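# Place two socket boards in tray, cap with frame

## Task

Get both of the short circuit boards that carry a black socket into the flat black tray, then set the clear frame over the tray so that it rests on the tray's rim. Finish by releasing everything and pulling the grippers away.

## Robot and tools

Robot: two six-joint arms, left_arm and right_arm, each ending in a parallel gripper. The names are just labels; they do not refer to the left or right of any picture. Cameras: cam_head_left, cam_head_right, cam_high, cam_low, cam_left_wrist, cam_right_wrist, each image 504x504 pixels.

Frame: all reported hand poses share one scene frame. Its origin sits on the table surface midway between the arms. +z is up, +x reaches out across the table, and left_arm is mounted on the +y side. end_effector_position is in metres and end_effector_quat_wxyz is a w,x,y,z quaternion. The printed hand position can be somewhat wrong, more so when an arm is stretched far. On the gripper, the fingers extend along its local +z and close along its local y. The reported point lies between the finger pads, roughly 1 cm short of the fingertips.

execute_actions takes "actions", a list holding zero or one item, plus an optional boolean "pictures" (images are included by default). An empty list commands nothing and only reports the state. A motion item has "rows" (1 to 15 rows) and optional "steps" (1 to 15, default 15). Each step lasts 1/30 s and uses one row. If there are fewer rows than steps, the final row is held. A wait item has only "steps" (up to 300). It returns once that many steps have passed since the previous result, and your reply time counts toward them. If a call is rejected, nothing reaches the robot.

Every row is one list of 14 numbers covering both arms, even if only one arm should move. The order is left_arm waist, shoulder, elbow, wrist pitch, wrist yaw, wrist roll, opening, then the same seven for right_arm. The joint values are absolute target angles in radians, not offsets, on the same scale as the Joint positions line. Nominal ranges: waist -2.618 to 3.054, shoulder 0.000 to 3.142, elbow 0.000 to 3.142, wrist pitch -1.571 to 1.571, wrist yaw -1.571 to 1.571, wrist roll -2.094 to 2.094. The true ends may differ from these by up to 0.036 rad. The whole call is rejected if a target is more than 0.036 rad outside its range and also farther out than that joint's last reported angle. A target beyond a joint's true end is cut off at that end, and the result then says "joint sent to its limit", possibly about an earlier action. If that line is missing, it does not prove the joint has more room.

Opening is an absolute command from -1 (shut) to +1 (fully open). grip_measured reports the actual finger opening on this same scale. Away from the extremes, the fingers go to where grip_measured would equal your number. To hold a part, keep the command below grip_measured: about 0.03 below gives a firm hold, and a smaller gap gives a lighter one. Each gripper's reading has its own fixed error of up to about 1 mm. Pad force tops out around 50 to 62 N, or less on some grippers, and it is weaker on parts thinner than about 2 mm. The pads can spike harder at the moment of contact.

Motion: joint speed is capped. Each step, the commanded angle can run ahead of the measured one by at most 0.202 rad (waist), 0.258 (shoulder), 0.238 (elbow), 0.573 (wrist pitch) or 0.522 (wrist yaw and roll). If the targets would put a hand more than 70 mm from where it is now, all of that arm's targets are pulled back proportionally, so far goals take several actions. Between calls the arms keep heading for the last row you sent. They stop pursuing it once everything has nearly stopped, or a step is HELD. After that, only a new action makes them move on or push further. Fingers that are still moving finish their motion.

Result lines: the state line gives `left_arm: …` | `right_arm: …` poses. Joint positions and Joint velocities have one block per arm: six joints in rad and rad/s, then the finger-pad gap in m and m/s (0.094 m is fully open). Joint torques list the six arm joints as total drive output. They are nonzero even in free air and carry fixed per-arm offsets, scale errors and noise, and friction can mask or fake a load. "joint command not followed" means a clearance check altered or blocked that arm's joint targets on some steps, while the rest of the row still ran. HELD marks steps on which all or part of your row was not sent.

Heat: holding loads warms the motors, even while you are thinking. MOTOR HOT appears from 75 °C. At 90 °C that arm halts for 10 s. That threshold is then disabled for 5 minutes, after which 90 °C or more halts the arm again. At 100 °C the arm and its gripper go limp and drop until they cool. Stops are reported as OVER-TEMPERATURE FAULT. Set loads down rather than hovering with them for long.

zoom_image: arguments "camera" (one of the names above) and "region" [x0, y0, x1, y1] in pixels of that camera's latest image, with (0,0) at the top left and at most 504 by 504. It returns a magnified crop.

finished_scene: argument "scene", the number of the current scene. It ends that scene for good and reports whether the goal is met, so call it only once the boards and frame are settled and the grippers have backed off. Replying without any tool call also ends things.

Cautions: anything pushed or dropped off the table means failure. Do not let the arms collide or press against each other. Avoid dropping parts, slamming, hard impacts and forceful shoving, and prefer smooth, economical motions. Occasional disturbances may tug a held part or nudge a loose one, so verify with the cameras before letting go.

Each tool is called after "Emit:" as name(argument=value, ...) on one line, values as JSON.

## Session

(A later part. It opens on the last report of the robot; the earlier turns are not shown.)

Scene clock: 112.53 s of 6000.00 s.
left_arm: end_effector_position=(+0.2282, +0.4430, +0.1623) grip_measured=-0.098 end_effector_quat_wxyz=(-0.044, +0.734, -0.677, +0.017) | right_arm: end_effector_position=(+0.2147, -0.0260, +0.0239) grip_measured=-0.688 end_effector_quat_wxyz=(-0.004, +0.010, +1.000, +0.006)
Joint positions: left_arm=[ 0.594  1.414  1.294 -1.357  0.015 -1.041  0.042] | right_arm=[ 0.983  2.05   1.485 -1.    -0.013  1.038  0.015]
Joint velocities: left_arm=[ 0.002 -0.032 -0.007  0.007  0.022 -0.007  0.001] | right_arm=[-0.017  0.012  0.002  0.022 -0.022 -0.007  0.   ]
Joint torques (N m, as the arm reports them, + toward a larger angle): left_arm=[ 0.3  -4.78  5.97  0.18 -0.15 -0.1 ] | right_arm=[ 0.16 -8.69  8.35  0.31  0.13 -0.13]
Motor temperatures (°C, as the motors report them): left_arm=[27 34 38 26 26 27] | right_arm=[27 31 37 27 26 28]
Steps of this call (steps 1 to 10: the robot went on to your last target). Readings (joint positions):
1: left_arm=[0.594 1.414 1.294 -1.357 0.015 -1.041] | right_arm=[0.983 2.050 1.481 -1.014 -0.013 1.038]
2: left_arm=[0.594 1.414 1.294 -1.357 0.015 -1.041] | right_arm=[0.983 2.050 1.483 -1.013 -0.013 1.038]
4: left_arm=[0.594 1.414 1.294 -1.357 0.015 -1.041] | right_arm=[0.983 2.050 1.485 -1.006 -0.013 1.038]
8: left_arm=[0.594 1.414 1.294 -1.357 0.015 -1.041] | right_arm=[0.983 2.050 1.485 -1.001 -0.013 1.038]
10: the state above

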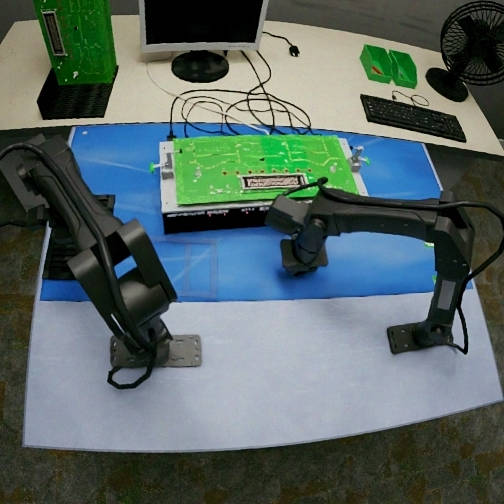

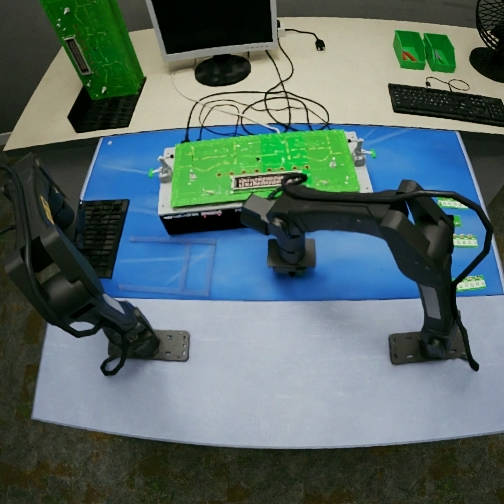

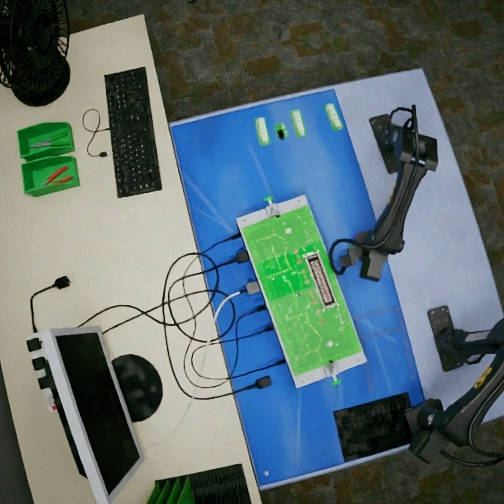

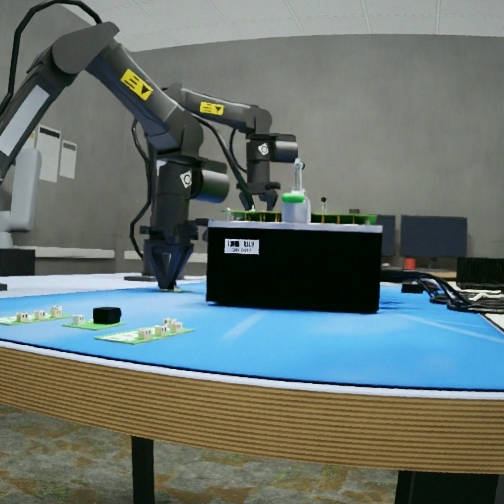

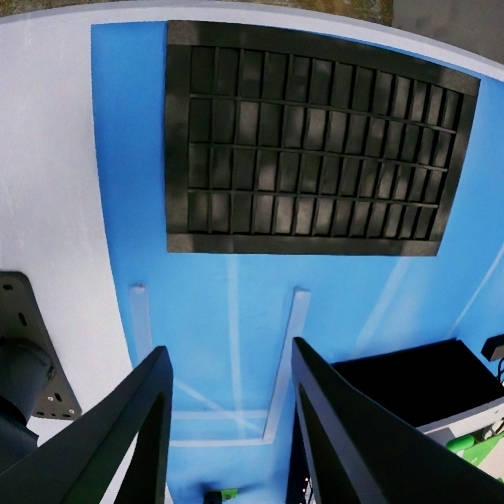

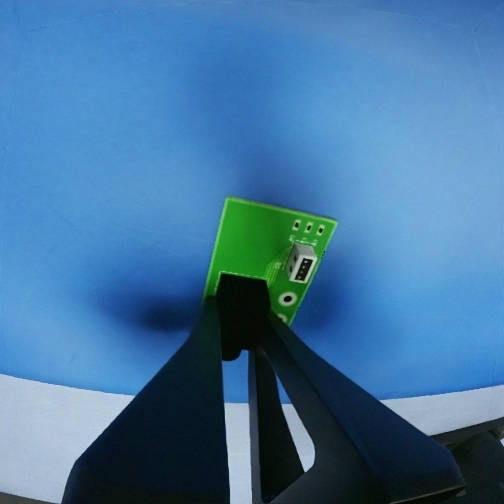

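Emit:
execute_actions(actions=[{"rows":[[0.6,1.4,1.3,-1.37,0,-1.05,-0.2,0.985,2.05,1.5,-0.995,0,1.03,-0.6],[0.6,1.4,1.3,-1.37,0,-1.05,-0.2,0.985,2.05,1.5,-0.995,0,1.03,-0.45],[0.6,1.4,1.3,-1.37,0,-1.05,-0.2,0.985,2.05,1.5,-0.995,0,1.03,-0.3],[0.6,1.4,1.3,-1.37,0,-1.05,-0.2,0.985,2.05,1.5,-0.995,0,1.03,-0.3],[0.6,1.4,1.3,-1.37,0,-1.05,-0.2,0.985,2.05,1.5,-0.995,0,1.03,-0.3],[0.6,1.4,1.3,-1.37,0,-1.05,-0.2,0.985,2.05,1.5,-0.995,0,1.03,-0.3],[0.6,1.4,1.3,-1.37,0,-1.05,-0.2,0.985,2.03,1.52,-1.03,0,1.03,-0.3],[0.6,1.4,1.3,-1.37,0,-1.05,-0.2,0.985,2.01,1.53,-1.06,0,1.03,-0.3],[0.6,1.4,1.3,-1.37,0,-1.05,-0.2,0.985,1.99,1.54,-1.09,0,1.03,-0.3],[0.6,1.4,1.3,-1.37,0,-1.05,-0.2,0.985,1.97,1.55,-1.12,0,1.03,-0.3],[0.6,1.4,1.3,-1.37,0,-1.05,-0.2,0.985,1.95,1.56,-1.15,0,1.03,-0.3],[0.6,1.4,1.3,-1.37,0,-1.05,-0.2,0.985,1.94,1.57,-1.16,0,1.03,-0.3]],"steps":15}], pictures=false)

Emit:
execute_actions(actions=[{"rows":[[0.6,1.4,1.25,-1.37,0,-1.05,-0.2,0.985,1.89,1.53,-1.17,0,1.03,-0.3],[0.6,1.4,1.25,-1.37,0,-1.05,-0.2,0.985,1.84,1.49,-1.18,0,1.03,-0.3],[0.6,1.4,1.25,-1.37,0,-1.05,-0.2,0.985,1.79,1.45,-1.19,0,1.03,-0.3],[0.6,1.4,1.25,-1.37,0,-1.05,-0.2,0.985,1.74,1.41,-1.2,0,1.03,-0.3],[0.6,1.4,1.25,-1.37,0,-1.05,-0.2,0.985,1.69,1.37,-1.2,0,1.03,-0.3],[0.55,1.4,1.25,-1.37,0,-1.05,-0.2,0.985,1.64,1.33,-1.21,0,1.03,-0.3],[0.5,1.4,1.25,-1.37,0,-1.05,-0.2,0.985,1.59,1.28,-1.22,0,1.03,-0.3],[0.45,1.4,1.25,-1.37,0,-1.05,-0.2,0.985,1.54,1.23,-1.23,0,1.03,-0.3],[0.4,1.4,1.25,-1.37,0,-1.05,-0.2,0.985,1.49,1.19,-1.24,0,1.03,-0.3],[0.35,1.4,1.25,-1.37,0,-1.05,-0.2,0.985,1.44,1.14,-1.24,0,1.03,-0.3],[0.3,1.4,1.25,-1.37,0,-1.05,-0.2,0.95,1.39,1.1,-1.25,0,1.03,-0.3],[0.25,1.4,1.25,-1.37,0,-1.05,-0.2,0.9,1.35,1.05,-1.26,0,1.03,-0.3],[0.2,1.4,1.25,-1.37,0,-1.05,-0.2,0.85,1.3,1.0,-1.26,0,1.03,-0.3],[0.15,1.4,1.25,-1.37,0,-1.05,-0.2,0.8,1.3,1.0,-1.26,0,1.03,-0.3],[0.1,1.4,1.25,-1.37,0,-1.05,-0.2,0.75,1.3,1.0,-1.26,0,1.03,-0.3]],"steps":15}], pictures=false)

Emit:
execute_actions(actions=[{"rows":[[-1.075,1.4,1.25,-1.37,0,-1.05,-0.2,-0.345,1.3,1.0,-1.26,0,1.32,-0.2]],"steps":15}], pictures=false)

Emit:
execute_actions(actions=[{"steps":10}], pictures=false)

Emit:
execute_actions(actions=[{"rows":[[-1.075,1.45,1.28,-1.36,0,-1.05,-0.2,-0.345,1.35,1.04,-1.25,0,1.32,-0.2],[-1.075,1.5,1.31,-1.35,0,-1.05,-0.2,-0.345,1.4,1.08,-1.24,0,1.32,-0.2],[-1.075,1.55,1.34,-1.33,0,-1.05,-0.2,-0.345,1.45,1.12,-1.23,0,1.32,-0.2],[-1.075,1.6,1.38,-1.31,0,-1.05,-0.2,-0.345,1.5,1.16,-1.22,0,1.32,-0.2],[-1.075,1.65,1.41,-1.3,0,-1.05,-0.2,-0.345,1.55,1.2,-1.2,0,1.32,-0.2],[-1.075,1.7,1.44,-1.28,0,-1.05,-0.2,-0.345,1.6,1.24,-1.19,0,1.32,-0.2],[-1.075,1.75,1.48,-1.26,0,-1.05,-0.2,-0.345,1.65,1.28,-1.18,0,1.32,-0.2],[-1.075,1.8,1.51,-1.24,0,-1.05,-0.2,-0.345,1.7,1.32,-1.16,0,1.32,-0.2],[-1.075,1.85,1.54,-1.22,0,-1.05,-0.2,-0.345,1.75,1.36,-1.15,0,1.32,-0.2],[-1.075,1.9,1.57,-1.2,0,-1.05,-0.2,-0.345,1.8,1.39,-1.13,0,1.32,-0.2],[-1.075,1.94,1.6,-1.18,0,-1.05,-0.2,-0.345,1.85,1.42,-1.11,0,1.32,-0.2],[-1.075,1.97,1.61,-1.17,0,-1.05,-0.2,-0.345,1.89,1.44,-1.08,0,1.32,-0.2],[-1.075,1.97,1.61,-1.17,0,-1.05,-0.2,-0.345,1.92,1.45,-1.06,0,1.32,-0.2]],"steps":15}], pictures=false)

Emit:
execute_actions(actions=[{"rows":[[-1.075,1.97,1.61,-1.17,0,-1.05,-0.2,-0.345,1.92,1.45,-1.06,0,1.32,-0.2],[-1.075,1.97,1.61,-1.17,0,-1.05,-0.2,-0.345,1.92,1.45,-1.06,0,1.32,-0.2],[-1.075,1.97,1.61,-1.17,0,-1.05,-0.2,-0.345,1.92,1.45,-1.06,0,1.32,-0.2],[-1.075,1.99,1.595,-1.15,0,-1.05,-0.2,-0.345,1.92,1.45,-1.06,0,1.32,-0.2],[-1.075,2.01,1.58,-1.12,0,-1.05,-0.2,-0.345,1.92,1.45,-1.06,0,1.32,-0.2],[-1.075,2.025,1.565,-1.1,0,-1.05,-0.2,-0.345,1.92,1.45,-1.06,0,1.32,-0.2],[-1.075,2.04,1.553,-1.08,0,-1.05,-0.2,-0.345,1.92,1.45,-1.06,0,1.32,-0.2]],"steps":15}])

Scene clock: 184.00 s of 6000.00 s.
left_arm: end_effector_position=(+0.2282, +0.4430, +0.1623) grip_measured=-0.198 end_effector_quat_wxyz=(-0.044, +0.734, -0.677, +0.017) | right_arm: end_effector_position=(+0.2123, -0.0298, +0.0648) grip_measured=-0.302 end_effector_quat_wxyz=(+0.001, +0.009, +1.000, +0.014)
Joint positions: left_arm=[ 0.594  1.414  1.294 -1.357  0.015 -1.041  0.038] | right_arm=[ 0.983  1.975  1.543 -1.113 -0.013  1.038  0.033]
Joint velocities: left_arm=[ 0.002 -0.022 -0.007  0.081  0.007 -0.022  0.001] | right_arm=[ 0.012 -0.374  0.198 -0.33   0.007 -0.051  0.001]
Joint torques (N m, as the arm reports them, + toward a larger angle): left_arm=[ 0.37 -4.96  5.92  0.17 -0.16 -0.07] | right_arm=[ 0.16 -9.52  7.8   0.12  0.13 -0.13]
Motor temperatures (°C, as the motors report them): left_arm=[27 34 38 26 26 27] | right_arm=[27 36 38 27 26 28]
Steps of this call (steps 1 to 30: the robot went on to your last target; steps 31 to 90: nothing new was sent; then 67.97 s passed at rest; steps 91 to 105: all 15 steps of this action). Readings (joint positions):
91: left_arm=[0.594 1.414 1.294 -1.357 0.015 -1.041] | right_arm=[0.983 2.050 1.485 -0.999 -0.013 1.038]
92: left_arm=[0.594 1.414 1.294 -1.357 0.015 -1.041] | right_arm=[0.983 2.050 1.485 -0.999 -0.013 1.038]
94: left_arm=[0.594 1.414 1.294 -1.357 0.015 -1.041] | right_arm=[0.983 2.050 1.485 -0.999 -0.013 1.038]
98: left_arm=[0.594 1.414 1.294 -1.357 0.015 -1.041] | right_arm=[0.983 2.050 1.490 -1.010 -0.013 1.038]
105: the state above

Scene clock: 184.50 s of 6000.00 s.
left_arm: end_effector_position=(+0.2596, +0.3500, +0.1538) grip_measured=-0.198 end_effector_quat_wxyz=(+0.026, -0.585, +0.811, -0.014) | right_arm: end_effector_position=(+0.1512, -0.1849, +0.1114) grip_measured=-0.302 end_effector_quat_wxyz=(+0.002, +0.078, +0.997, +0.015)
Joint positions: left_arm=[ 0.19   1.413  1.262 -1.361  0.004 -1.042  0.038] | right_arm=[ 0.845  1.328  1.028 -1.244 -0.015  1.038  0.033]
Joint velocities: left_arm=[-1.409 -0.017  0.012 -0.095 -0.022  0.037 -0.001] | right_arm=[-1.521 -0.496 -0.579 -0.476  0.007 -0.066  0.   ]
Joint torques (N m, as the arm reports them, + toward a larger angle): left_arm=[-0.23 -4.83  4.7   0.16  0.   -0.03] | right_arm=[-0.17 -3.4   7.37  0.76  0.11 -0.15]
Motor temperatures (°C, as the motors report them): left_arm=[27 34 38 26 26 27] | right_arm=[27 36 38 27 26 28]
Steps of this call (steps 1 to 15: all 15 steps of this action). Readings (joint positions):
1: left_arm=[0.594 1.414 1.291 -1.356 0.015 -1.041] | right_arm=[0.983 1.958 1.544 -1.116 -0.013 1.038]
2: left_arm=[0.594 1.413 1.284 -1.356 0.015 -1.041] | right_arm=[0.983 1.936 1.535 -1.119 -0.013 1.038]
4: left_arm=[0.594 1.413 1.269 -1.358 0.015 -1.041] | right_arm=[0.983 1.863 1.478 -1.125 -0.013 1.038]
8: left_arm=[0.547 1.413 1.262 -1.361 0.005 -1.042] | right_arm=[0.983 1.653 1.317 -1.163 -0.013 1.038]
15: the state above

Scene clock: 185.00 s of 6000.00 s.
left_arm: end_effector_position=(+0.1786, +0.1110, +0.1539) grip_measured=-0.198 end_effector_quat_wxyz=(+0.017, -0.083, +0.996, -0.028) | right_arm: end_effector_position=(+0.2206, -0.3955, +0.1077) grip_measured=-0.202 end_effector_quat_wxyz=(+0.003, +0.687, +0.726, +0.005)
Joint positions: left_arm=[-0.893  1.413  1.262 -1.354  0.003 -1.042  0.038] | right_arm=[-0.251  1.317  1.005 -1.248 -0.005  1.3    0.038]
Joint velocities: left_arm=[-2.083  0.002  0.007 -0.037  0.007  0.022 -0.002] | right_arm=[-1.829  0.002 -0.012 -0.066  0.037  0.081  0.001]
Joint torques (N m, as the arm reports them, + toward a larger angle): left_arm=[-0.05 -4.67  4.69  0.14 -0.05 -0.05] | right_arm=[ 1.4  -4.66  6.06  0.16 -0.02  0.03]
Motor temperatures (°C, as the motors report them): left_arm=[27 34 38 26 26 27] | right_arm=[27 36 38 27 26 28]
Steps of this call (steps 1 to 15: all 15 steps of this action). Readings (joint positions):
1: left_arm=[0.132 1.413 1.262 -1.361 0.001 -1.042] | right_arm=[0.783 1.319 1.014 -1.255 -0.016 1.080]
2: left_arm=[0.065 1.413 1.262 -1.360 -0.000 -1.042] | right_arm=[0.711 1.317 1.008 -1.259 -0.016 1.127]
4: left_arm=[-0.081 1.413 1.262 -1.358 0.000 -1.042] | right_arm=[0.562 1.317 1.005 -1.257 -0.013 1.193]
8: left_arm=[-0.376 1.413 1.262 -1.356 0.002 -1.042] | right_arm=[0.264 1.317 1.005 -1.251 -0.009 1.262]
15: the state above

Scene clock: 185.33 s of 6000.00 s.
left_arm: end_effector_position=(+0.1382, +0.0841, +0.1539) grip_measured=-0.198 end_effector_quat_wxyz=(+0.009, +0.012, +0.999, -0.031) | right_arm: end_effector_position=(+0.2155, -0.4153, +0.1077) grip_measured=-0.202 end_effector_quat_wxyz=(+0.005, +0.723, +0.691, +0.001)
Joint positions: left_arm=[-1.083  1.413  1.262 -1.356  0.014 -1.042  0.038] | right_arm=[-0.342  1.317  1.005 -1.248  0.003  1.309  0.038]
Joint velocities: left_arm=[-0.017  0.012  0.002 -0.007  0.007  0.022 -0.001] | right_arm=[ 0.007  0.007 -0.002 -0.051 -0.037  0.051 -0.   ]
Joint torques (N m, as the arm reports them, + toward a larger angle): left_arm=[ 0.58 -4.68  4.69  0.12 -0.14 -0.06] | right_arm=[-0.17 -4.67  6.06  0.13 -0.01  0.05]
Motor temperatures (°C, as the motors report them): left_arm=[27 34 38 26 26 27] | right_arm=[27 36 38 27 26 28]
Steps of this call (steps 1 to 10: the robot went on to your last target). Readings (joint positions):
1: left_arm=[-0.964 1.413 1.262 -1.354 0.005 -1.042] | right_arm=[-0.302 1.317 1.005 -1.248 -0.001 1.303]
2: left_arm=[-1.023 1.413 1.262 -1.354 0.008 -1.042] | right_arm=[-0.330 1.317 1.005 -1.248 0.003 1.305]
4: left_arm=[-1.080 1.413 1.262 -1.354 0.016 -1.042] | right_arm=[-0.342 1.317 1.005 -1.248 0.003 1.307]
8: left_arm=[-1.083 1.413 1.262 -1.356 0.015 -1.042] | right_arm=[-0.342 1.317 1.005 -1.248 0.003 1.309]
10: the state above

Scene clock: 185.83 s of 6000.00 s.
left_arm: end_effector_position=(+0.1986, -0.0251, +0.0705) grip_measured=-0.198 end_effector_quat_wxyz=(-0.011, +0.011, +1.000, +0.005) | right_arm: end_effector_position=(+0.3516, -0.4584, +0.0578) grip_measured=-0.202 end_effector_quat_wxyz=(-0.002, +0.723, +0.690, -0.003)
Joint positions: left_arm=[-1.083  1.985  1.58  -1.185  0.014 -1.042  0.038] | right_arm=[-0.342  1.909  1.423 -1.09   0.003  1.31   0.038]
Joint velocities: left_arm=[ 0.007  0.364 -0.007  0.168 -0.066  0.007  0.001] | right_arm=[ 0.012  0.632  0.002  0.432 -0.007  0.007  0.   ]
Joint torques (N m, as the arm reports them, + toward a larger angle): left_arm=[  0.46 -10.94   7.42   0.    -0.17  -0.05] | right_arm=[ -0.14 -10.02   8.55  -0.19  -0.02   0.05]
Motor temperatures (°C, as the motors report them): left_arm=[27 34 38 26 26 27] | right_arm=[27 36 38 27 26 28]
Steps of this call (steps 1 to 15: all 15 steps of this action). Readings (joint positions):
1: left_arm=[-1.083 1.416 1.262 -1.357 0.014 -1.042] | right_arm=[-0.342 1.319 1.006 -1.249 0.003 1.310]
2: left_arm=[-1.083 1.427 1.268 -1.361 0.014 -1.042] | right_arm=[-0.342 1.330 1.016 -1.255 0.003 1.310]
4: left_arm=[-1.083 1.489 1.309 -1.366 0.014 -1.042] | right_arm=[-0.342 1.394 1.071 -1.263 0.003 1.310]
8: left_arm=[-1.083 1.698 1.442 -1.318 0.014 -1.042] | right_arm=[-0.342 1.598 1.237 -1.226 0.003 1.310]
15: the state above

Scene clock: 186.33 s of 6000.00 s.
left_arm: end_effector_position=(+0.2055, -0.0375, +0.0474) grip_measured=-0.198 end_effector_quat_wxyz=(-0.006, +0.011, +1.000, -0.004) | right_arm: end_effector_position=(+0.3557, -0.4597, +0.0483) grip_measured=-0.202 end_effector_quat_wxyz=(-0.004, +0.723, +0.690, -0.004)
Joint positions: left_arm=[-1.083  2.038  1.564 -1.096  0.014 -1.042  0.038] | right_arm=[-0.342  1.939  1.425 -1.068  0.003  1.31   0.038]
Joint velocities: left_arm=[ 0.002  0.002 -0.022  0.066 -0.051  0.037 -0.   ] | right_arm=[-0.007 -0.002 -0.007  0.007 -0.037 -0.007 -0.001]
Joint torques (N m, as the arm reports them, + toward a larger angle): left_arm=[ 0.62 -8.55  4.48  0.21 -0.17 -0.07] | right_arm=[-0.16 -9.47  8.42  0.29 -0.02  0.06]
Motor temperatures (°C, as the motors report them): left_arm=[27 35 38 26 26 27] | right_arm=[27 36 38 27 26 28]
Steps of this call (steps 1 to 15: all 15 steps of this action). Readings (joint positions):
1: left_arm=[-1.083 1.994 1.580 -1.182 0.014 -1.042] | right_arm=[-0.342 1.926 1.423 -1.079 0.003 1.310]
2: left_arm=[-1.083 1.996 1.580 -1.181 0.014 -1.042] | right_arm=[-0.342 1.936 1.423 -1.076 0.003 1.310]
4: left_arm=[-1.083 1.994 1.580 -1.178 0.014 -1.042] | right_arm=[-0.342 1.939 1.423 -1.073 0.003 1.310]
8: left_arm=[-1.083 2.008 1.580 -1.134 0.014 -1.042] | right_arm=[-0.342 1.939 1.425 -1.069 0.003 1.310]
15: the state above

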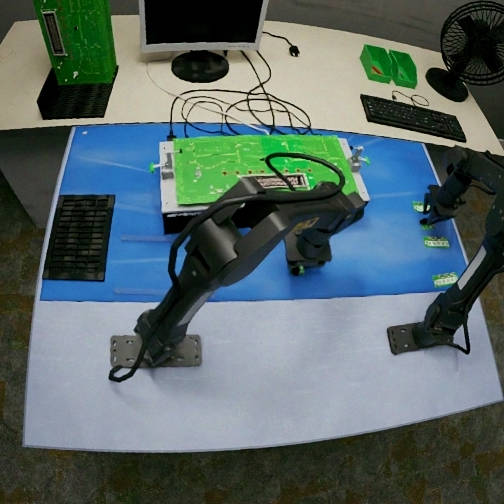

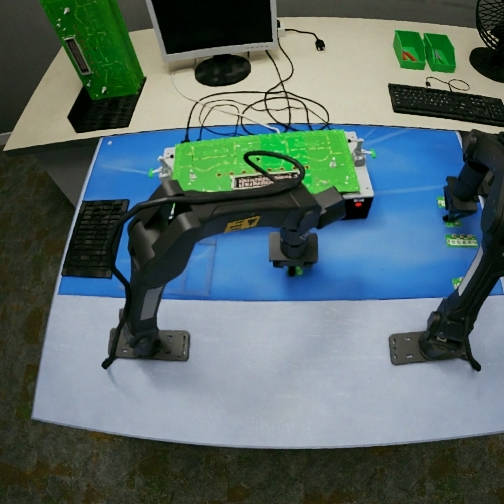

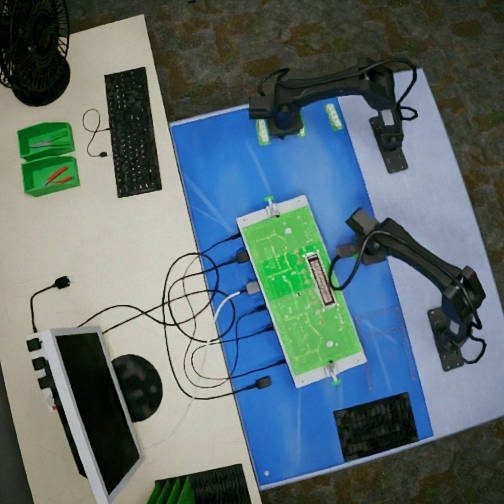

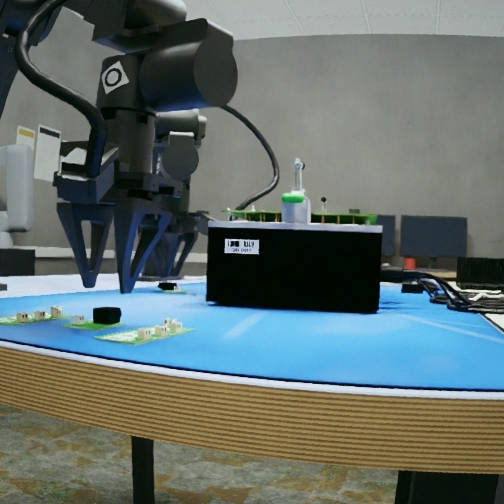

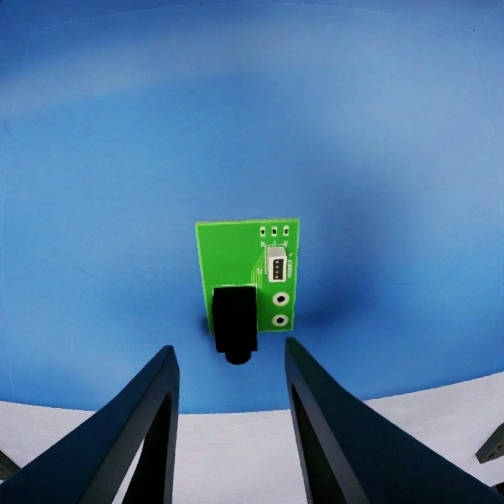

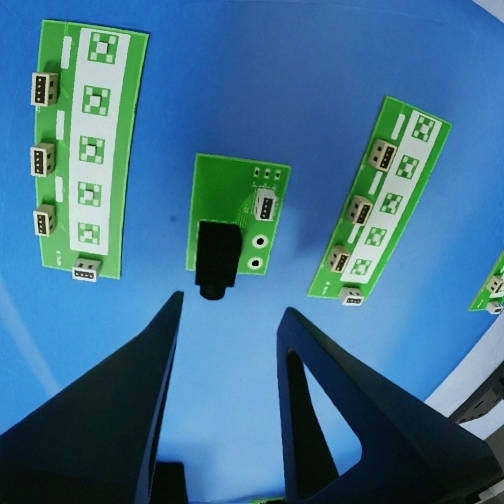

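Emit:
execute_actions(actions=[{"rows":[[-1.065,2.042,1.55,-1.07,0,-1.05,-0.35,-0.35,1.95,1.42,-1.05,0,1.23,-0.2],[-1.065,2.046,1.545,-1.06,0,-1.05,-0.35,-0.35,1.96,1.415,-1.03,0,1.23,-0.2],[-1.065,2.05,1.54,-1.05,0,-1.05,-0.35,-0.35,1.97,1.41,-1.01,0,1.23,-0.2],[-1.065,2.054,1.53,-1.04,0,-1.05,-0.35,-0.35,1.98,1.405,-0.995,0,1.23,-0.2],[-1.065,2.058,1.525,-1.03,0,-1.05,-0.35,-0.35,1.982,1.405,-0.99,0,1.23,-0.2],[-1.065,2.061,1.518,-1.025,0,-1.05,-0.35,-0.35,1.982,1.405,-0.99,0,1.23,-0.2],[-1.065,2.065,1.51,-1.018,0,-1.05,-0.35,-0.35,1.982,1.405,-0.99,0,1.23,-0.2]],"steps":15}])

Scene clock: 205.40 s of 6000.00 s.
left_arm: end_effector_position=(+0.2059, -0.0382, +0.0284) grip_measured=-0.348 end_effector_quat_wxyz=(-0.006, +0.011, +1.000, -0.003) | right_arm: end_effector_position=(+0.3636, -0.4622, +0.0311) grip_measured=-0.202 end_effector_quat_wxyz=(+0.001, +0.699, +0.715, -0.001)
Joint positions: left_arm=[-1.083  2.062  1.521 -1.031  0.014 -1.042  0.031] | right_arm=[-0.342  1.979  1.41  -1.002  0.003  1.242  0.038]
Joint velocities: left_arm=[ 0.007 -0.007 -0.012  0.066 -0.066 -0.022 -0.   ] | right_arm=[-0.017 -0.022  0.002  0.066  0.037 -0.037  0.001]
Joint torques (N m, as the arm reports them, + toward a larger angle): left_arm=[ 1.26 -8.57  4.34  0.2  -0.15 -0.03] | right_arm=[-0.5  -8.29  5.67  0.26 -0.02 -0.15]
Motor temperatures (°C, as the motors report them): left_arm=[27 38 37 26 26 27] | right_arm=[27 37 38 27 26 28]
Steps of this call (steps 1 to 15: the robot went on to your last target; steps 16 to 90: nothing new was sent; then 15.57 s passed at rest; steps 91 to 105: all 15 steps of this action). Readings (joint positions):
91: left_arm=[-1.083 2.038 1.564 -1.086 0.014 -1.042] | right_arm=[-0.342 1.939 1.425 -1.067 0.003 1.299]
92: left_arm=[-1.083 2.038 1.564 -1.083 0.014 -1.042] | right_arm=[-0.342 1.939 1.425 -1.064 0.003 1.288]
94: left_arm=[-1.083 2.038 1.560 -1.071 0.014 -1.042] | right_arm=[-0.342 1.945 1.425 -1.048 0.003 1.270]
98: left_arm=[-1.083 2.045 1.536 -1.044 0.014 -1.042] | right_arm=[-0.342 1.970 1.417 -1.014 0.003 1.252]
105: the state above

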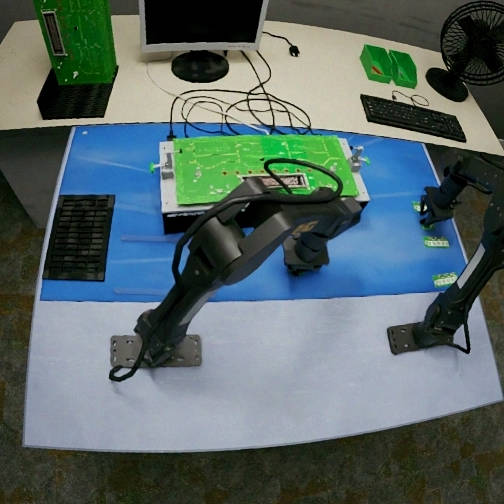

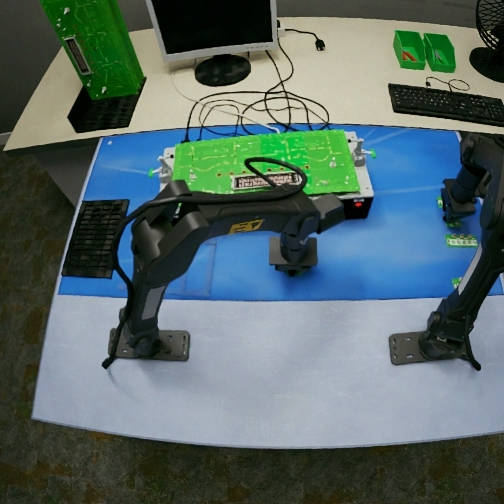

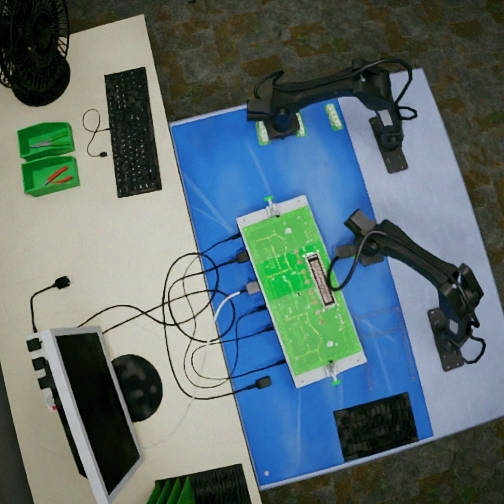

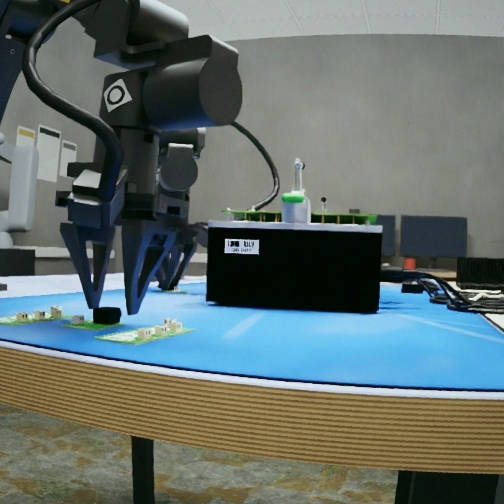

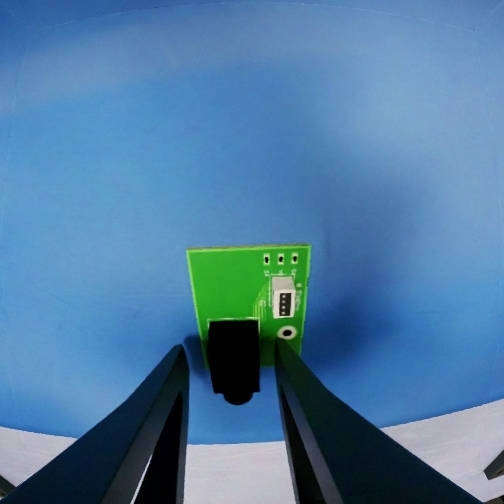

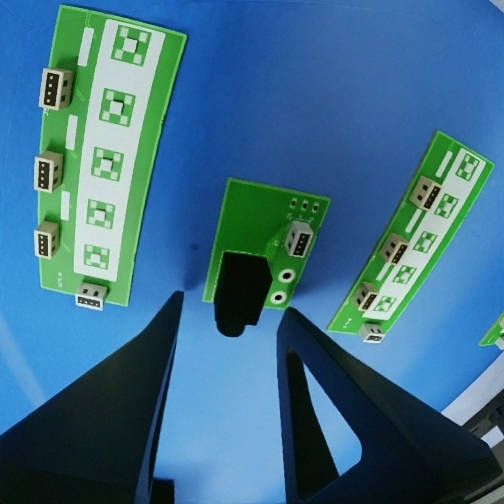

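Emit:
execute_actions(actions=[{"rows":[[-1.075,2.065,1.51,-1.018,0,-1.05,-0.42,-0.362,1.982,1.4,-0.99,0,1.23,-0.3],[-1.075,2.065,1.51,-1.018,0,-1.05,-0.48,-0.362,1.982,1.395,-0.985,0,1.23,-0.3],[-1.075,2.065,1.51,-1.018,0,-1.05,-0.54,-0.362,1.984,1.39,-0.98,0,1.23,-0.3],[-1.075,2.065,1.51,-1.018,0,-1.05,-0.59,-0.362,1.986,1.385,-0.975,0,1.23,-0.3],[-1.075,2.065,1.51,-1.018,0,-1.05,-0.63,-0.362,1.988,1.381,-0.97,0,1.23,-0.3],[-1.075,2.065,1.51,-1.018,0,-1.05,-0.66,-0.362,1.99,1.378,-0.965,0,1.23,-0.3],[-1.075,2.065,1.51,-1.018,0,-1.05,-0.68,-0.362,1.99,1.378,-0.96,0,1.23,-0.3],[-1.075,2.065,1.51,-1.018,0,-1.05,-0.7,-0.362,1.99,1.378,-0.96,0,1.23,-0.3],[-1.075,2.065,1.51,-1.018,0,-1.05,-0.72,-0.362,1.99,1.378,-0.96,0,1.23,-0.3]],"steps":15}])

Scene clock: 218.43 s of 6000.00 s.
left_arm: end_effector_position=(+0.2067, -0.0396, +0.0284) grip_measured=-0.684 end_effector_quat_wxyz=(-0.005, +0.011, +1.000, -0.006) | right_arm: end_effector_position=(+0.3619, -0.4651, +0.0251) grip_measured=-0.298 end_effector_quat_wxyz=(+0.003, +0.702, +0.713, -0.000)
Joint positions: left_arm=[-1.083  2.062  1.521 -1.025  0.014 -1.042  0.015] | right_arm=[-0.352  1.979  1.385 -0.972  0.003  1.239  0.033]
Joint velocities: left_arm=[-0.002  0.002 -0.002 -0.037 -0.022 -0.022  0.   ] | right_arm=[ 0.007  0.012 -0.017 -0.022  0.037  0.007 -0.002]
Joint torques (N m, as the arm reports them, + toward a larger angle): left_arm=[ 0.36 -8.65  4.34  0.21 -0.14 -0.06] | right_arm=[-0.67 -7.72  5.59  0.3  -0.01 -0.15]
Motor temperatures (°C, as the motors report them): left_arm=[27 39 37 26 26 27] | right_arm=[27 36 37 27 26 28]
Steps of this call (steps 1 to 15: the robot went on to your last target; steps 16 to 90: nothing new was sent; then 9.53 s passed at rest; steps 91 to 105: all 15 steps of this action). Readings (joint positions):
91: left_arm=[-1.083 2.062 1.521 -1.025 0.014 -1.042] | right_arm=[-0.343 1.979 1.410 -0.998 0.003 1.240]
92: left_arm=[-1.083 2.062 1.521 -1.025 0.014 -1.042] | right_arm=[-0.344 1.979 1.410 -0.998 0.003 1.240]
94: left_arm=[-1.083 2.062 1.521 -1.025 0.014 -1.042] | right_arm=[-0.348 1.979 1.405 -0.992 0.003 1.239]
98: left_arm=[-1.083 2.062 1.521 -1.025 0.014 -1.042] | right_arm=[-0.352 1.979 1.387 -0.981 0.003 1.239]
105: the state above

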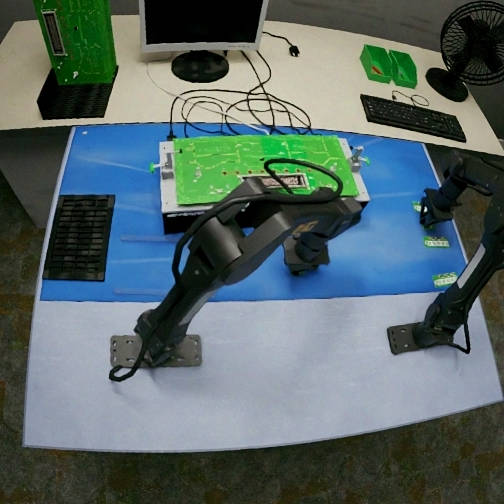

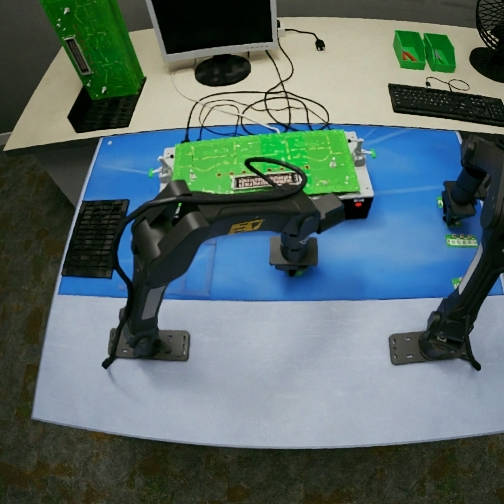

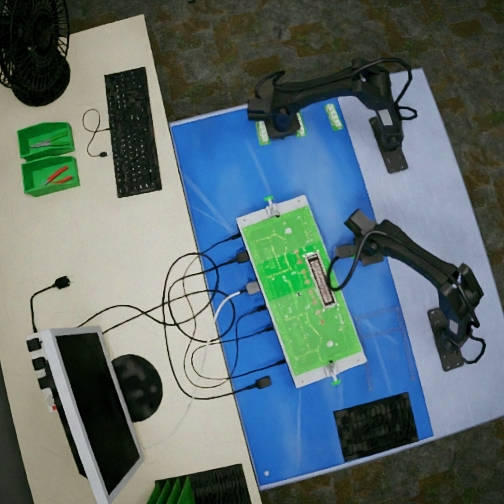

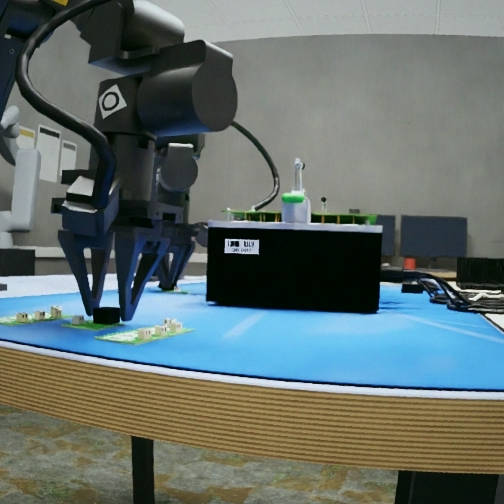

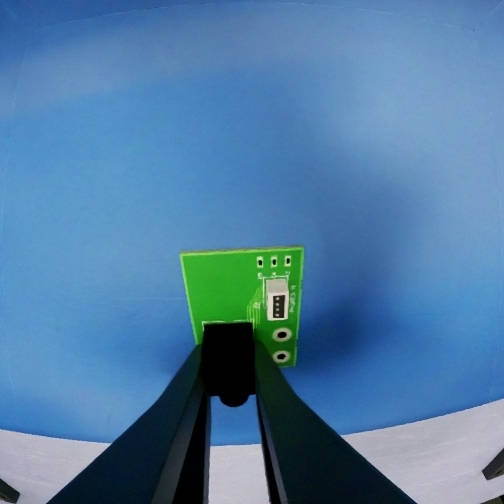

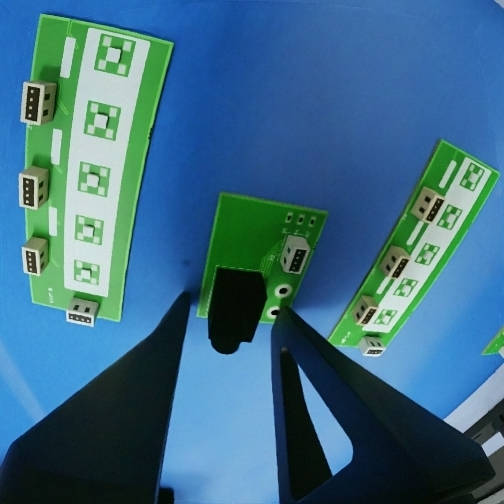

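Emit:
execute_actions(actions=[{"rows":[[-1.075,2.05,1.54,-1.05,0,-1.05,-0.72,-0.362,1.99,1.37,-0.96,0,1.23,-0.3],[-1.075,2.04,1.55,-1.07,0,-1.05,-0.72,-0.362,1.99,1.366,-0.96,0,1.23,-0.3],[-1.075,2.03,1.56,-1.09,0,-1.05,-0.72,-0.362,1.99,1.366,-0.96,0,1.23,-0.3],[-1.075,2.02,1.57,-1.11,0,-1.05,-0.72,-0.362,1.99,1.366,-0.96,0,1.23,-0.3],[-1.075,2.01,1.58,-1.13,0,-1.05,-0.72,-0.362,1.99,1.366,-0.96,0,1.23,-0.3],[-1.075,2.0,1.59,-1.15,0,-1.05,-0.72,-0.362,1.99,1.366,-0.96,0,1.23,-0.4],[-1.075,1.98,1.6,-1.17,0,-1.05,-0.72,-0.362,1.99,1.366,-0.96,0,1.23,-0.47],[-1.075,1.96,1.61,-1.19,0,-1.05,-0.72,-0.362,1.99,1.366,-0.96,0,1.23,-0.53],[-1.075,1.95,1.61,-1.2,0,-1.05,-0.72,-0.362,1.99,1.366,-0.96,0,1.23,-0.58],[-1.075,1.92,1.6,-1.21,0,-1.05,-0.72,-0.362,1.99,1.366,-0.96,0,1.23,-0.62],[-1.075,1.88,1.58,-1.23,0,-1.05,-0.72,-0.362,1.99,1.366,-0.96,0,1.23,-0.65],[-1.075,1.84,1.56,-1.25,0,-1.05,-0.72,-0.362,1.99,1.366,-0.96,0,1.23,-0.68],[-1.075,1.8,1.53,-1.26,0,-1.05,-0.72,-0.362,1.99,1.366,-0.96,0,1.23,-0.7],[-1.075,1.76,1.5,-1.27,0,-1.05,-0.72,-0.362,1.99,1.366,-0.96,0,1.23,-0.72],[-1.075,1.72,1.47,-1.28,0,-1.05,-0.72,-0.362,1.99,1.366,-0.96,0,1.23,-0.72]],"steps":15}], pictures=false)

Emit:
execute_actions(actions=[{"rows":[[-1.075,1.68,1.44,-1.29,0,-1.05,-0.72,-0.362,1.99,1.366,-0.96,0,1.23,-0.72],[-1.075,1.64,1.41,-1.31,0,-1.05,-0.72,-0.362,1.99,1.366,-0.96,0,1.23,-0.72],[-1.075,1.6,1.38,-1.32,0,-1.05,-0.72,-0.362,1.99,1.366,-0.96,0,1.23,-0.72],[-1.075,1.56,1.35,-1.33,0,-1.05,-0.72,-0.362,1.97,1.39,-0.99,0,1.23,-0.72],[-1.075,1.52,1.32,-1.34,0,-1.05,-0.72,-0.362,1.96,1.4,-1.01,0,1.23,-0.72],[-1.075,1.48,1.29,-1.35,0,-1.05,-0.72,-0.362,1.95,1.41,-1.03,0,1.23,-0.72],[-1.075,1.44,1.26,-1.36,0,-1.05,-0.72,-0.362,1.94,1.42,-1.05,0,1.23,-0.72],[-1.075,1.4,1.23,-1.38,0,-1.05,-0.72,-0.362,1.92,1.43,-1.07,0,1.23,-0.72],[-1.05,1.4,1.23,-1.38,0,-1.05,-0.72,-0.362,1.9,1.44,-1.1,0,1.23,-0.72],[-1.01,1.4,1.23,-1.38,0,-1.05,-0.72,-0.362,1.87,1.44,-1.13,0,1.23,-0.72],[-0.96,1.4,1.23,-1.38,0,-1.05,-0.72,-0.362,1.83,1.42,-1.15,0,1.23,-0.72],[-0.9,1.4,1.23,-1.38,0,-1.05,-0.72,-0.362,1.79,1.39,-1.16,0,1.23,-0.72],[-0.84,1.4,1.23,-1.38,0,-1.05,-0.72,-0.362,1.75,1.36,-1.17,0,1.23,-0.72],[-0.78,1.4,1.23,-1.38,0,-1.05,-0.72,-0.362,1.71,1.33,-1.18,0,1.23,-0.72],[-0.72,1.4,1.23,-1.38,0,-1.05,-0.72,-0.362,1.67,1.3,-1.19,0,1.23,-0.72]],"steps":15}], pictures=false)

Emit:
execute_actions(actions=[{"rows":[[-0.66,1.4,1.23,-1.38,0,-1.05,-0.72,-0.362,1.63,1.27,-1.2,0,1.21,-0.72],[-0.6,1.4,1.23,-1.38,0,-1.05,-0.72,-0.362,1.59,1.24,-1.21,0,1.19,-0.72],[-0.54,1.4,1.23,-1.38,0,-1.05,-0.72,-0.362,1.55,1.2,-1.22,0,1.17,-0.72],[-0.48,1.4,1.23,-1.38,0,-1.05,-0.72,-0.362,1.51,1.17,-1.22,0,1.15,-0.72],[-0.42,1.4,1.23,-1.38,0,-1.05,-0.72,-0.362,1.47,1.14,-1.23,0,1.13,-0.72],[-0.36,1.4,1.23,-1.38,0,-1.05,-0.72,-0.362,1.43,1.1,-1.24,0,1.11,-0.72],[-0.3,1.4,1.23,-1.38,0,-1.05,-0.72,-0.362,1.39,1.07,-1.25,0,1.09,-0.72],[-0.24,1.4,1.23,-1.38,0,-1.05,-0.72,-0.362,1.35,1.04,-1.25,0,1.07,-0.72],[-0.18,1.4,1.23,-1.38,0,-1.05,-0.72,-0.34,1.32,1.01,-1.26,0,1.05,-0.72],[-0.12,1.4,1.23,-1.38,0,-1.05,-0.72,-0.3,1.3,1.0,-1.26,0,1.03,-0.72],[-0.06,1.4,1.23,-1.38,0,-1.05,-0.72,-0.25,1.3,1.0,-1.26,0,1.03,-0.72],[0.0,1.4,1.23,-1.38,0,-1.05,-0.72,-0.19,1.3,1.0,-1.26,0,1.03,-0.72],[0.06,1.4,1.23,-1.38,0,-1.05,-0.72,-0.13,1.3,1.0,-1.26,0,1.03,-0.72],[0.12,1.4,1.23,-1.38,0,-1.05,-0.72,-0.07,1.3,1.0,-1.26,0,1.03,-0.72],[0.18,1.4,1.23,-1.38,0,-1.05,-0.72,-0.01,1.3,1.0,-1.26,0,1.03,-0.72]],"steps":15}], pictures=false)

Emit:
execute_actions(actions=[{"rows":[[0.24,1.4,1.23,-1.38,0,-1.05,-0.72,0.05,1.3,1.0,-1.26,0,1.03,-0.72],[0.3,1.4,1.23,-1.38,0,-1.05,-0.72,0.12,1.3,1.0,-1.26,0,1.03,-0.72],[0.36,1.4,1.23,-1.38,0,-1.05,-0.72,0.19,1.3,1.0,-1.26,0,1.03,-0.72],[0.41,1.4,1.23,-1.38,0,-1.05,-0.72,0.26,1.3,1.0,-1.26,0,1.03,-0.72],[0.45,1.4,1.23,-1.38,0,-1.05,-0.72,0.33,1.3,1.0,-1.26,0,1.03,-0.72],[0.48,1.44,1.26,-1.37,0,-1.05,-0.72,0.4,1.3,1.0,-1.26,0,1.03,-0.72],[0.5,1.48,1.29,-1.36,0,-1.05,-0.72,0.47,1.3,1.0,-1.26,0,1.03,-0.72],[0.5,1.52,1.32,-1.35,0,-1.05,-0.72,0.54,1.3,1.0,-1.26,0,1.03,-0.72],[0.5,1.56,1.35,-1.34,0,-1.05,-0.72,0.61,1.3,1.0,-1.26,0,1.03,-0.72],[0.5,1.6,1.38,-1.33,0,-1.05,-0.72,0.68,1.3,1.0,-1.26,0,1.03,-0.72],[0.5,1.64,1.41,-1.32,0,-1.05,-0.72,0.75,1.3,1.0,-1.26,0,1.03,-0.72],[0.5,1.68,1.44,-1.31,0,-1.05,-0.72,0.82,1.3,1.0,-1.26,0,1.03,-0.72],[0.5,1.72,1.47,-1.3,0,-1.05,-0.72,0.89,1.3,1.0,-1.26,0,1.03,-0.72],[0.5,1.76,1.5,-1.29,0,-1.05,-0.72,0.95,1.3,1.0,-1.26,0,1.03,-0.72],[0.5,1.8,1.53,-1.28,0,-1.05,-0.72,0.99,1.3,1.0,-1.26,0,1.03,-0.72]],"steps":15}], pictures=false)

Emit:
execute_actions(actions=[{"rows":[[0.5,1.83,1.55,-1.27,0,-1.07,-0.72,0.99,1.35,1.05,-1.25,0,1.03,-0.72],[0.5,1.86,1.57,-1.25,0,-1.07,-0.72,0.99,1.4,1.09,-1.24,0,1.03,-0.72],[0.5,1.89,1.59,-1.23,0,-1.07,-0.72,0.99,1.45,1.13,-1.23,0,1.03,-0.72],[0.5,1.92,1.6,-1.21,0,-1.07,-0.72,0.99,1.5,1.17,-1.22,0,1.03,-0.72],[0.5,1.94,1.6,-1.19,0,-1.07,-0.72,0.99,1.55,1.21,-1.2,0,1.03,-0.72],[0.5,1.94,1.6,-1.19,0,-1.07,-0.72,0.99,1.6,1.25,-1.19,0,1.03,-0.72],[0.5,1.94,1.6,-1.19,0,-1.07,-0.72,0.99,1.65,1.29,-1.18,0,1.03,-0.72],[0.5,1.94,1.6,-1.19,0,-1.07,-0.72,0.99,1.7,1.33,-1.16,0,1.03,-0.72],[0.5,1.94,1.6,-1.19,0,-1.07,-0.72,0.99,1.75,1.37,-1.15,0,1.03,-0.72],[0.5,1.94,1.6,-1.19,0,-1.07,-0.72,0.99,1.8,1.41,-1.14,0,1.03,-0.72],[0.5,1.94,1.6,-1.19,0,-1.07,-0.72,0.99,1.85,1.44,-1.12,0,1.03,-0.72],[0.5,1.94,1.6,-1.19,0,-1.07,-0.72,0.99,1.9,1.48,-1.1,0,1.03,-0.72],[0.5,1.94,1.6,-1.19,0,-1.07,-0.72,0.99,1.95,1.51,-1.09,0,1.03,-0.72]],"steps":15}])

Scene clock: 295.17 s of 6000.00 s.
left_arm: end_effector_position=(+0.1935, -0.0158, +0.1195) grip_measured=-0.684 end_effector_quat_wxyz=(+0.019, +0.012, +0.999, -0.049) | right_arm: end_effector_position=(+0.3596, -0.4644, +0.0225) grip_measured=-0.689 end_effector_quat_wxyz=(+0.001, +0.702, +0.713, -0.001)
Joint positions: left_arm=[-1.083  1.807  1.533 -1.192  0.014 -1.042  0.015] | right_arm=[-0.352  1.979  1.374 -0.966  0.003  1.239  0.015]
Joint velocities: left_arm=[ 0.007 -1.346 -0.642 -0.344  0.037  0.051 -0.001] | right_arm=[ 0.002 -0.012  0.002  0.007  0.066  0.007 -0.   ]
Joint torques (N m, as the arm reports them, + toward a larger angle): left_arm=[ 0.32 -7.47  3.83 -0.12 -0.13 -0.09] | right_arm=[-0.72 -7.64  5.43  0.26 -0.02 -0.14]
Motor temperatures (°C, as the motors report them): left_arm=[27 41 37 26 26 27] | right_arm=[27 36 36 27 26 28]
Steps of this call (steps 1 to 15: the robot went on to your last target; steps 16 to 90: nothing new was sent; then 73.23 s passed at rest; steps 91 to 105: all 15 steps of this action). Readings (joint positions):
91: left_arm=[-1.083 2.062 1.521 -1.025 0.014 -1.042] | right_arm=[-0.352 1.979 1.385 -0.968 0.003 1.239]
92: left_arm=[-1.083 2.062 1.521 -1.029 0.014 -1.042] | right_arm=[-0.352 1.979 1.384 -0.967 0.003 1.239]
94: left_arm=[-1.083 2.060 1.528 -1.050 0.014 -1.042] | right_arm=[-0.352 1.979 1.379 -0.966 0.003 1.239]
98: left_arm=[-1.083 2.026 1.559 -1.110 0.014 -1.042] | right_arm=[-0.352 1.979 1.374 -0.966 0.003 1.239]
105: the state above

Scene clock: 295.67 s of 6000.00 s.
left_arm: end_effector_position=(+0.1822, +0.1236, +0.1518) grip_measured=-0.684 end_effector_quat_wxyz=(+0.007, -0.111, +0.993, -0.024) | right_arm: end_effector_position=(+0.3342, -0.4561, +0.0826) grip_measured=-0.689 end_effector_quat_wxyz=(+0.021, +0.701, +0.713, +0.009)
Joint positions: left_arm=[-0.837  1.403  1.246 -1.367  0.017 -1.042  0.015] | right_arm=[-0.352  1.778  1.354 -1.101  0.003  1.239  0.015]
Joint velocities: left_arm=[ 1.819  0.002  0.012 -0.051 -0.037  0.081 -0.   ] | right_arm=[-0.012 -1.438 -0.613 -0.374  0.022  0.022  0.   ]
Joint torques (N m, as the arm reports them, + toward a larger angle): left_arm=[ 0.38 -3.72  4.41  0.08 -0.12 -0.03] | right_arm=[-0.71 -8.58  5.11 -0.09 -0.02 -0.16]
Motor temperatures (°C, as the motors report them): left_arm=[27 41 37 26 26 27] | right_arm=[27 36 36 27 26 28]
Steps of this call (steps 1 to 15: all 15 steps of this action). Readings (joint positions):
1: left_arm=[-1.083 1.760 1.509 -1.204 0.014 -1.042] | right_arm=[-0.352 1.979 1.374 -0.966 0.003 1.239]
2: left_arm=[-1.083 1.714 1.482 -1.218 0.014 -1.042] | right_arm=[-0.352 1.979 1.374 -0.966 0.003 1.239]
4: left_arm=[-1.083 1.626 1.424 -1.249 0.014 -1.042] | right_arm=[-0.352 1.979 1.374 -0.967 0.003 1.239]
8: left_arm=[-1.083 1.473 1.297 -1.305 0.014 -1.042] | right_arm=[-0.352 1.977 1.385 -1.004 0.003 1.239]
15: the state above

Scene clock: 296.17 s of 6000.00 s.
left_arm: end_effector_position=(+0.2585, +0.3209, +0.1518) grip_measured=-0.684 end_effector_quat_wxyz=(+0.019, -0.536, +0.844, -0.014) | right_arm: end_effector_position=(+0.2222, -0.3704, +0.1067) grip_measured=-0.689 end_effector_quat_wxyz=(+0.001, +0.544, +0.839, -0.003)
Joint positions: left_arm=[ 0.073  1.403  1.246 -1.367  0.007 -1.042  0.015] | right_arm=[-0.12   1.322  1.005 -1.256  0.006  1.065  0.015]
Joint velocities: left_arm=[ 1.687  0.002 -0.007 -0.022 -0.081  0.007 -0.001] | right_arm=[ 1.761 -0.012  0.002  0.037 -0.066 -0.198  0.   ]
Joint torques (N m, as the arm reports them, + toward a larger angle): left_arm=[ 0.36 -3.94  4.3   0.14 -0.04 -0.08] | right_arm=[ 0.32 -4.99  6.03  0.1  -0.04 -0.15]
Motor temperatures (°C, as the motors report them): left_arm=[27 41 37 26 26 27] | right_arm=[27 36 36 27 26 28]
Steps of this call (steps 1 to 15: all 15 steps of this action). Readings (joint positions):
1: left_arm=[-0.772 1.403 1.246 -1.367 0.016 -1.042] | right_arm=[-0.352 1.727 1.331 -1.114 0.003 1.236]
2: left_arm=[-0.709 1.403 1.246 -1.367 0.014 -1.042] | right_arm=[-0.352 1.679 1.305 -1.127 0.003 1.229]
4: left_arm=[-0.586 1.403 1.246 -1.367 0.012 -1.042] | right_arm=[-0.352 1.587 1.244 -1.152 0.003 1.209]
8: left_arm=[-0.347 1.403 1.246 -1.367 0.009 -1.042] | right_arm=[-0.352 1.436 1.103 -1.199 0.003 1.149]
15: the state above

Scene clock: 296.67 s of 6000.00 s.
left_arm: end_effector_position=(+0.2878, +0.4521, +0.1248) grip_measured=-0.683 end_effector_quat_wxyz=(+0.010, +0.703, -0.711, -0.002) | right_arm: end_effector_position=(+0.1388, -0.1851, +0.1067) grip_measured=-0.689 end_effector_quat_wxyz=(-0.000, +0.052, +0.999, +0.002)
Joint positions: left_arm=[ 0.498  1.726  1.461 -1.327  0.001 -1.043  0.015] | right_arm=[ 0.9    1.322  1.005 -1.25  -0.003  1.04   0.015]
Joint velocities: left_arm=[-0.007  1.214  0.862  0.256 -0.081 -0.022 -0.001] | right_arm=[ 1.668  0.002  0.002 -0.022 -0.11  -0.051  0.   ]
Joint torques (N m, as the arm reports them, + toward a larger angle): left_arm=[ 0.01 -6.26  6.5   0.14  0.   -0.02] | right_arm=[-0.95 -5.1   6.08  0.15  0.09 -0.11]
Motor temperatures (°C, as the motors report them): left_arm=[27 41 37 26 26 27] | right_arm=[27 36 36 27 26 28]
Steps of this call (steps 1 to 15: all 15 steps of this action). Readings (joint positions):
1: left_arm=[0.133 1.403 1.246 -1.367 0.007 -1.042] | right_arm=[-0.058 1.322 1.005 -1.255 0.005 1.060]
2: left_arm=[0.193 1.403 1.246 -1.367 0.007 -1.042] | right_arm=[0.005 1.322 1.005 -1.255 0.005 1.056]
4: left_arm=[0.312 1.403 1.246 -1.367 0.006 -1.042] | right_arm=[0.139 1.322 1.005 -1.254 0.003 1.050]
8: left_arm=[0.479 1.438 1.265 -1.374 0.001 -1.042] | right_arm=[0.419 1.322 1.005 -1.252 0.001 1.043]
15: the state above

Scene clock: 297.17 s of 6000.00 s.
left_arm: end_effector_position=(+0.3388, +0.4810, +0.0808) grip_measured=-0.683 end_effector_quat_wxyz=(+0.003, +0.709, -0.706, -0.000) | right_arm: end_effector_position=(+0.2030, -0.0433, +0.0637) grip_measured=-0.689 end_effector_quat_wxyz=(-0.003, +0.008, +1.000, +0.005)
Joint positions: left_arm=[ 0.498  1.952  1.574 -1.199  0.001 -1.059  0.015] | right_arm=[ 0.987  1.932  1.478 -1.111 -0.011  1.039  0.015]
Joint velocities: left_arm=[-0.002  0.022  0.002 -0.022  0.051 -0.022  0.   ] | right_arm=[-0.007  0.784  0.232  0.505 -0.037  0.007 -0.   ]
Joint torques (N m, as the arm reports them, + toward a larger angle): left_arm=[ 0.1  -8.68  7.28  0.14 -0.03 -0.09] | right_arm=[  0.3  -10.5    7.94  -0.33   0.11  -0.13]
Motor temperatures (°C, as the motors report them): left_arm=[27 41 37 26 26 27] | right_arm=[27 36 36 27 26 28]
Steps of this call (steps 1 to 15: all 15 steps of this action). Readings (joint positions):
1: left_arm=[0.498 1.767 1.489 -1.315 0.001 -1.045] | right_arm=[0.948 1.324 1.008 -1.252 -0.007 1.039]
2: left_arm=[0.498 1.803 1.513 -1.301 0.001 -1.048] | right_arm=[0.974 1.335 1.020 -1.257 -0.010 1.039]
4: left_arm=[0.498 1.868 1.553 -1.271 0.001 -1.052] | right_arm=[0.987 1.396 1.080 -1.265 -0.011 1.039]
8: left_arm=[0.498 1.944 1.574 -1.213 0.001 -1.056] | right_arm=[0.987 1.597 1.248 -1.227 -0.011 1.039]
15: the state above

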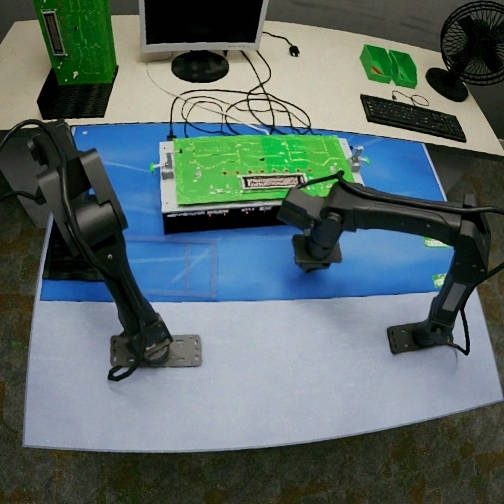

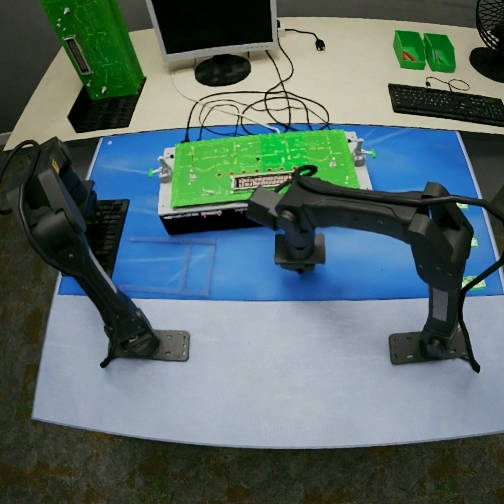

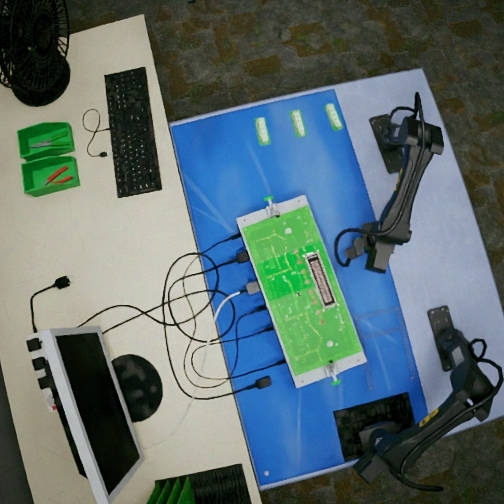

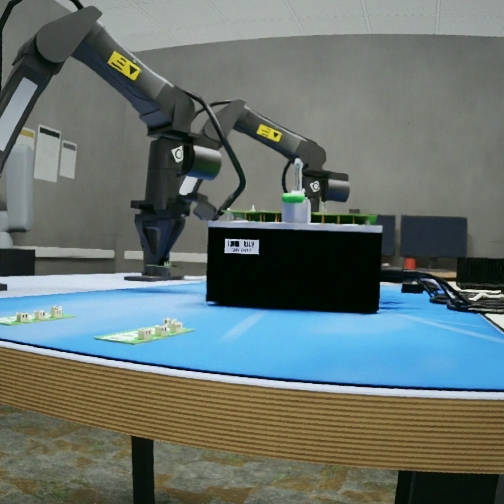

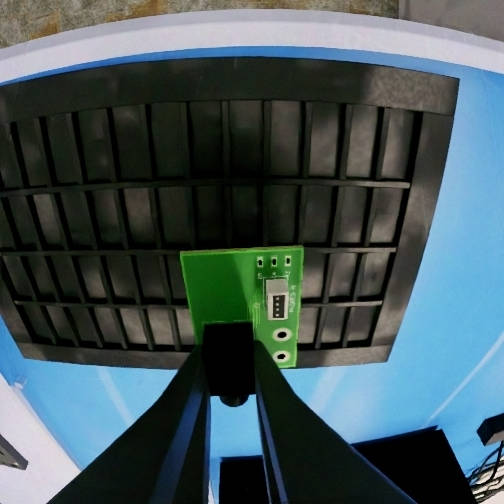

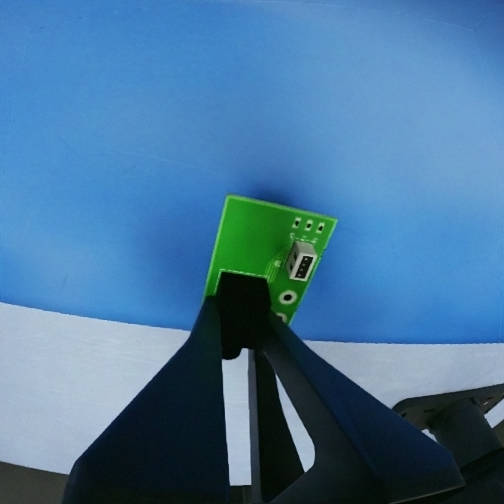

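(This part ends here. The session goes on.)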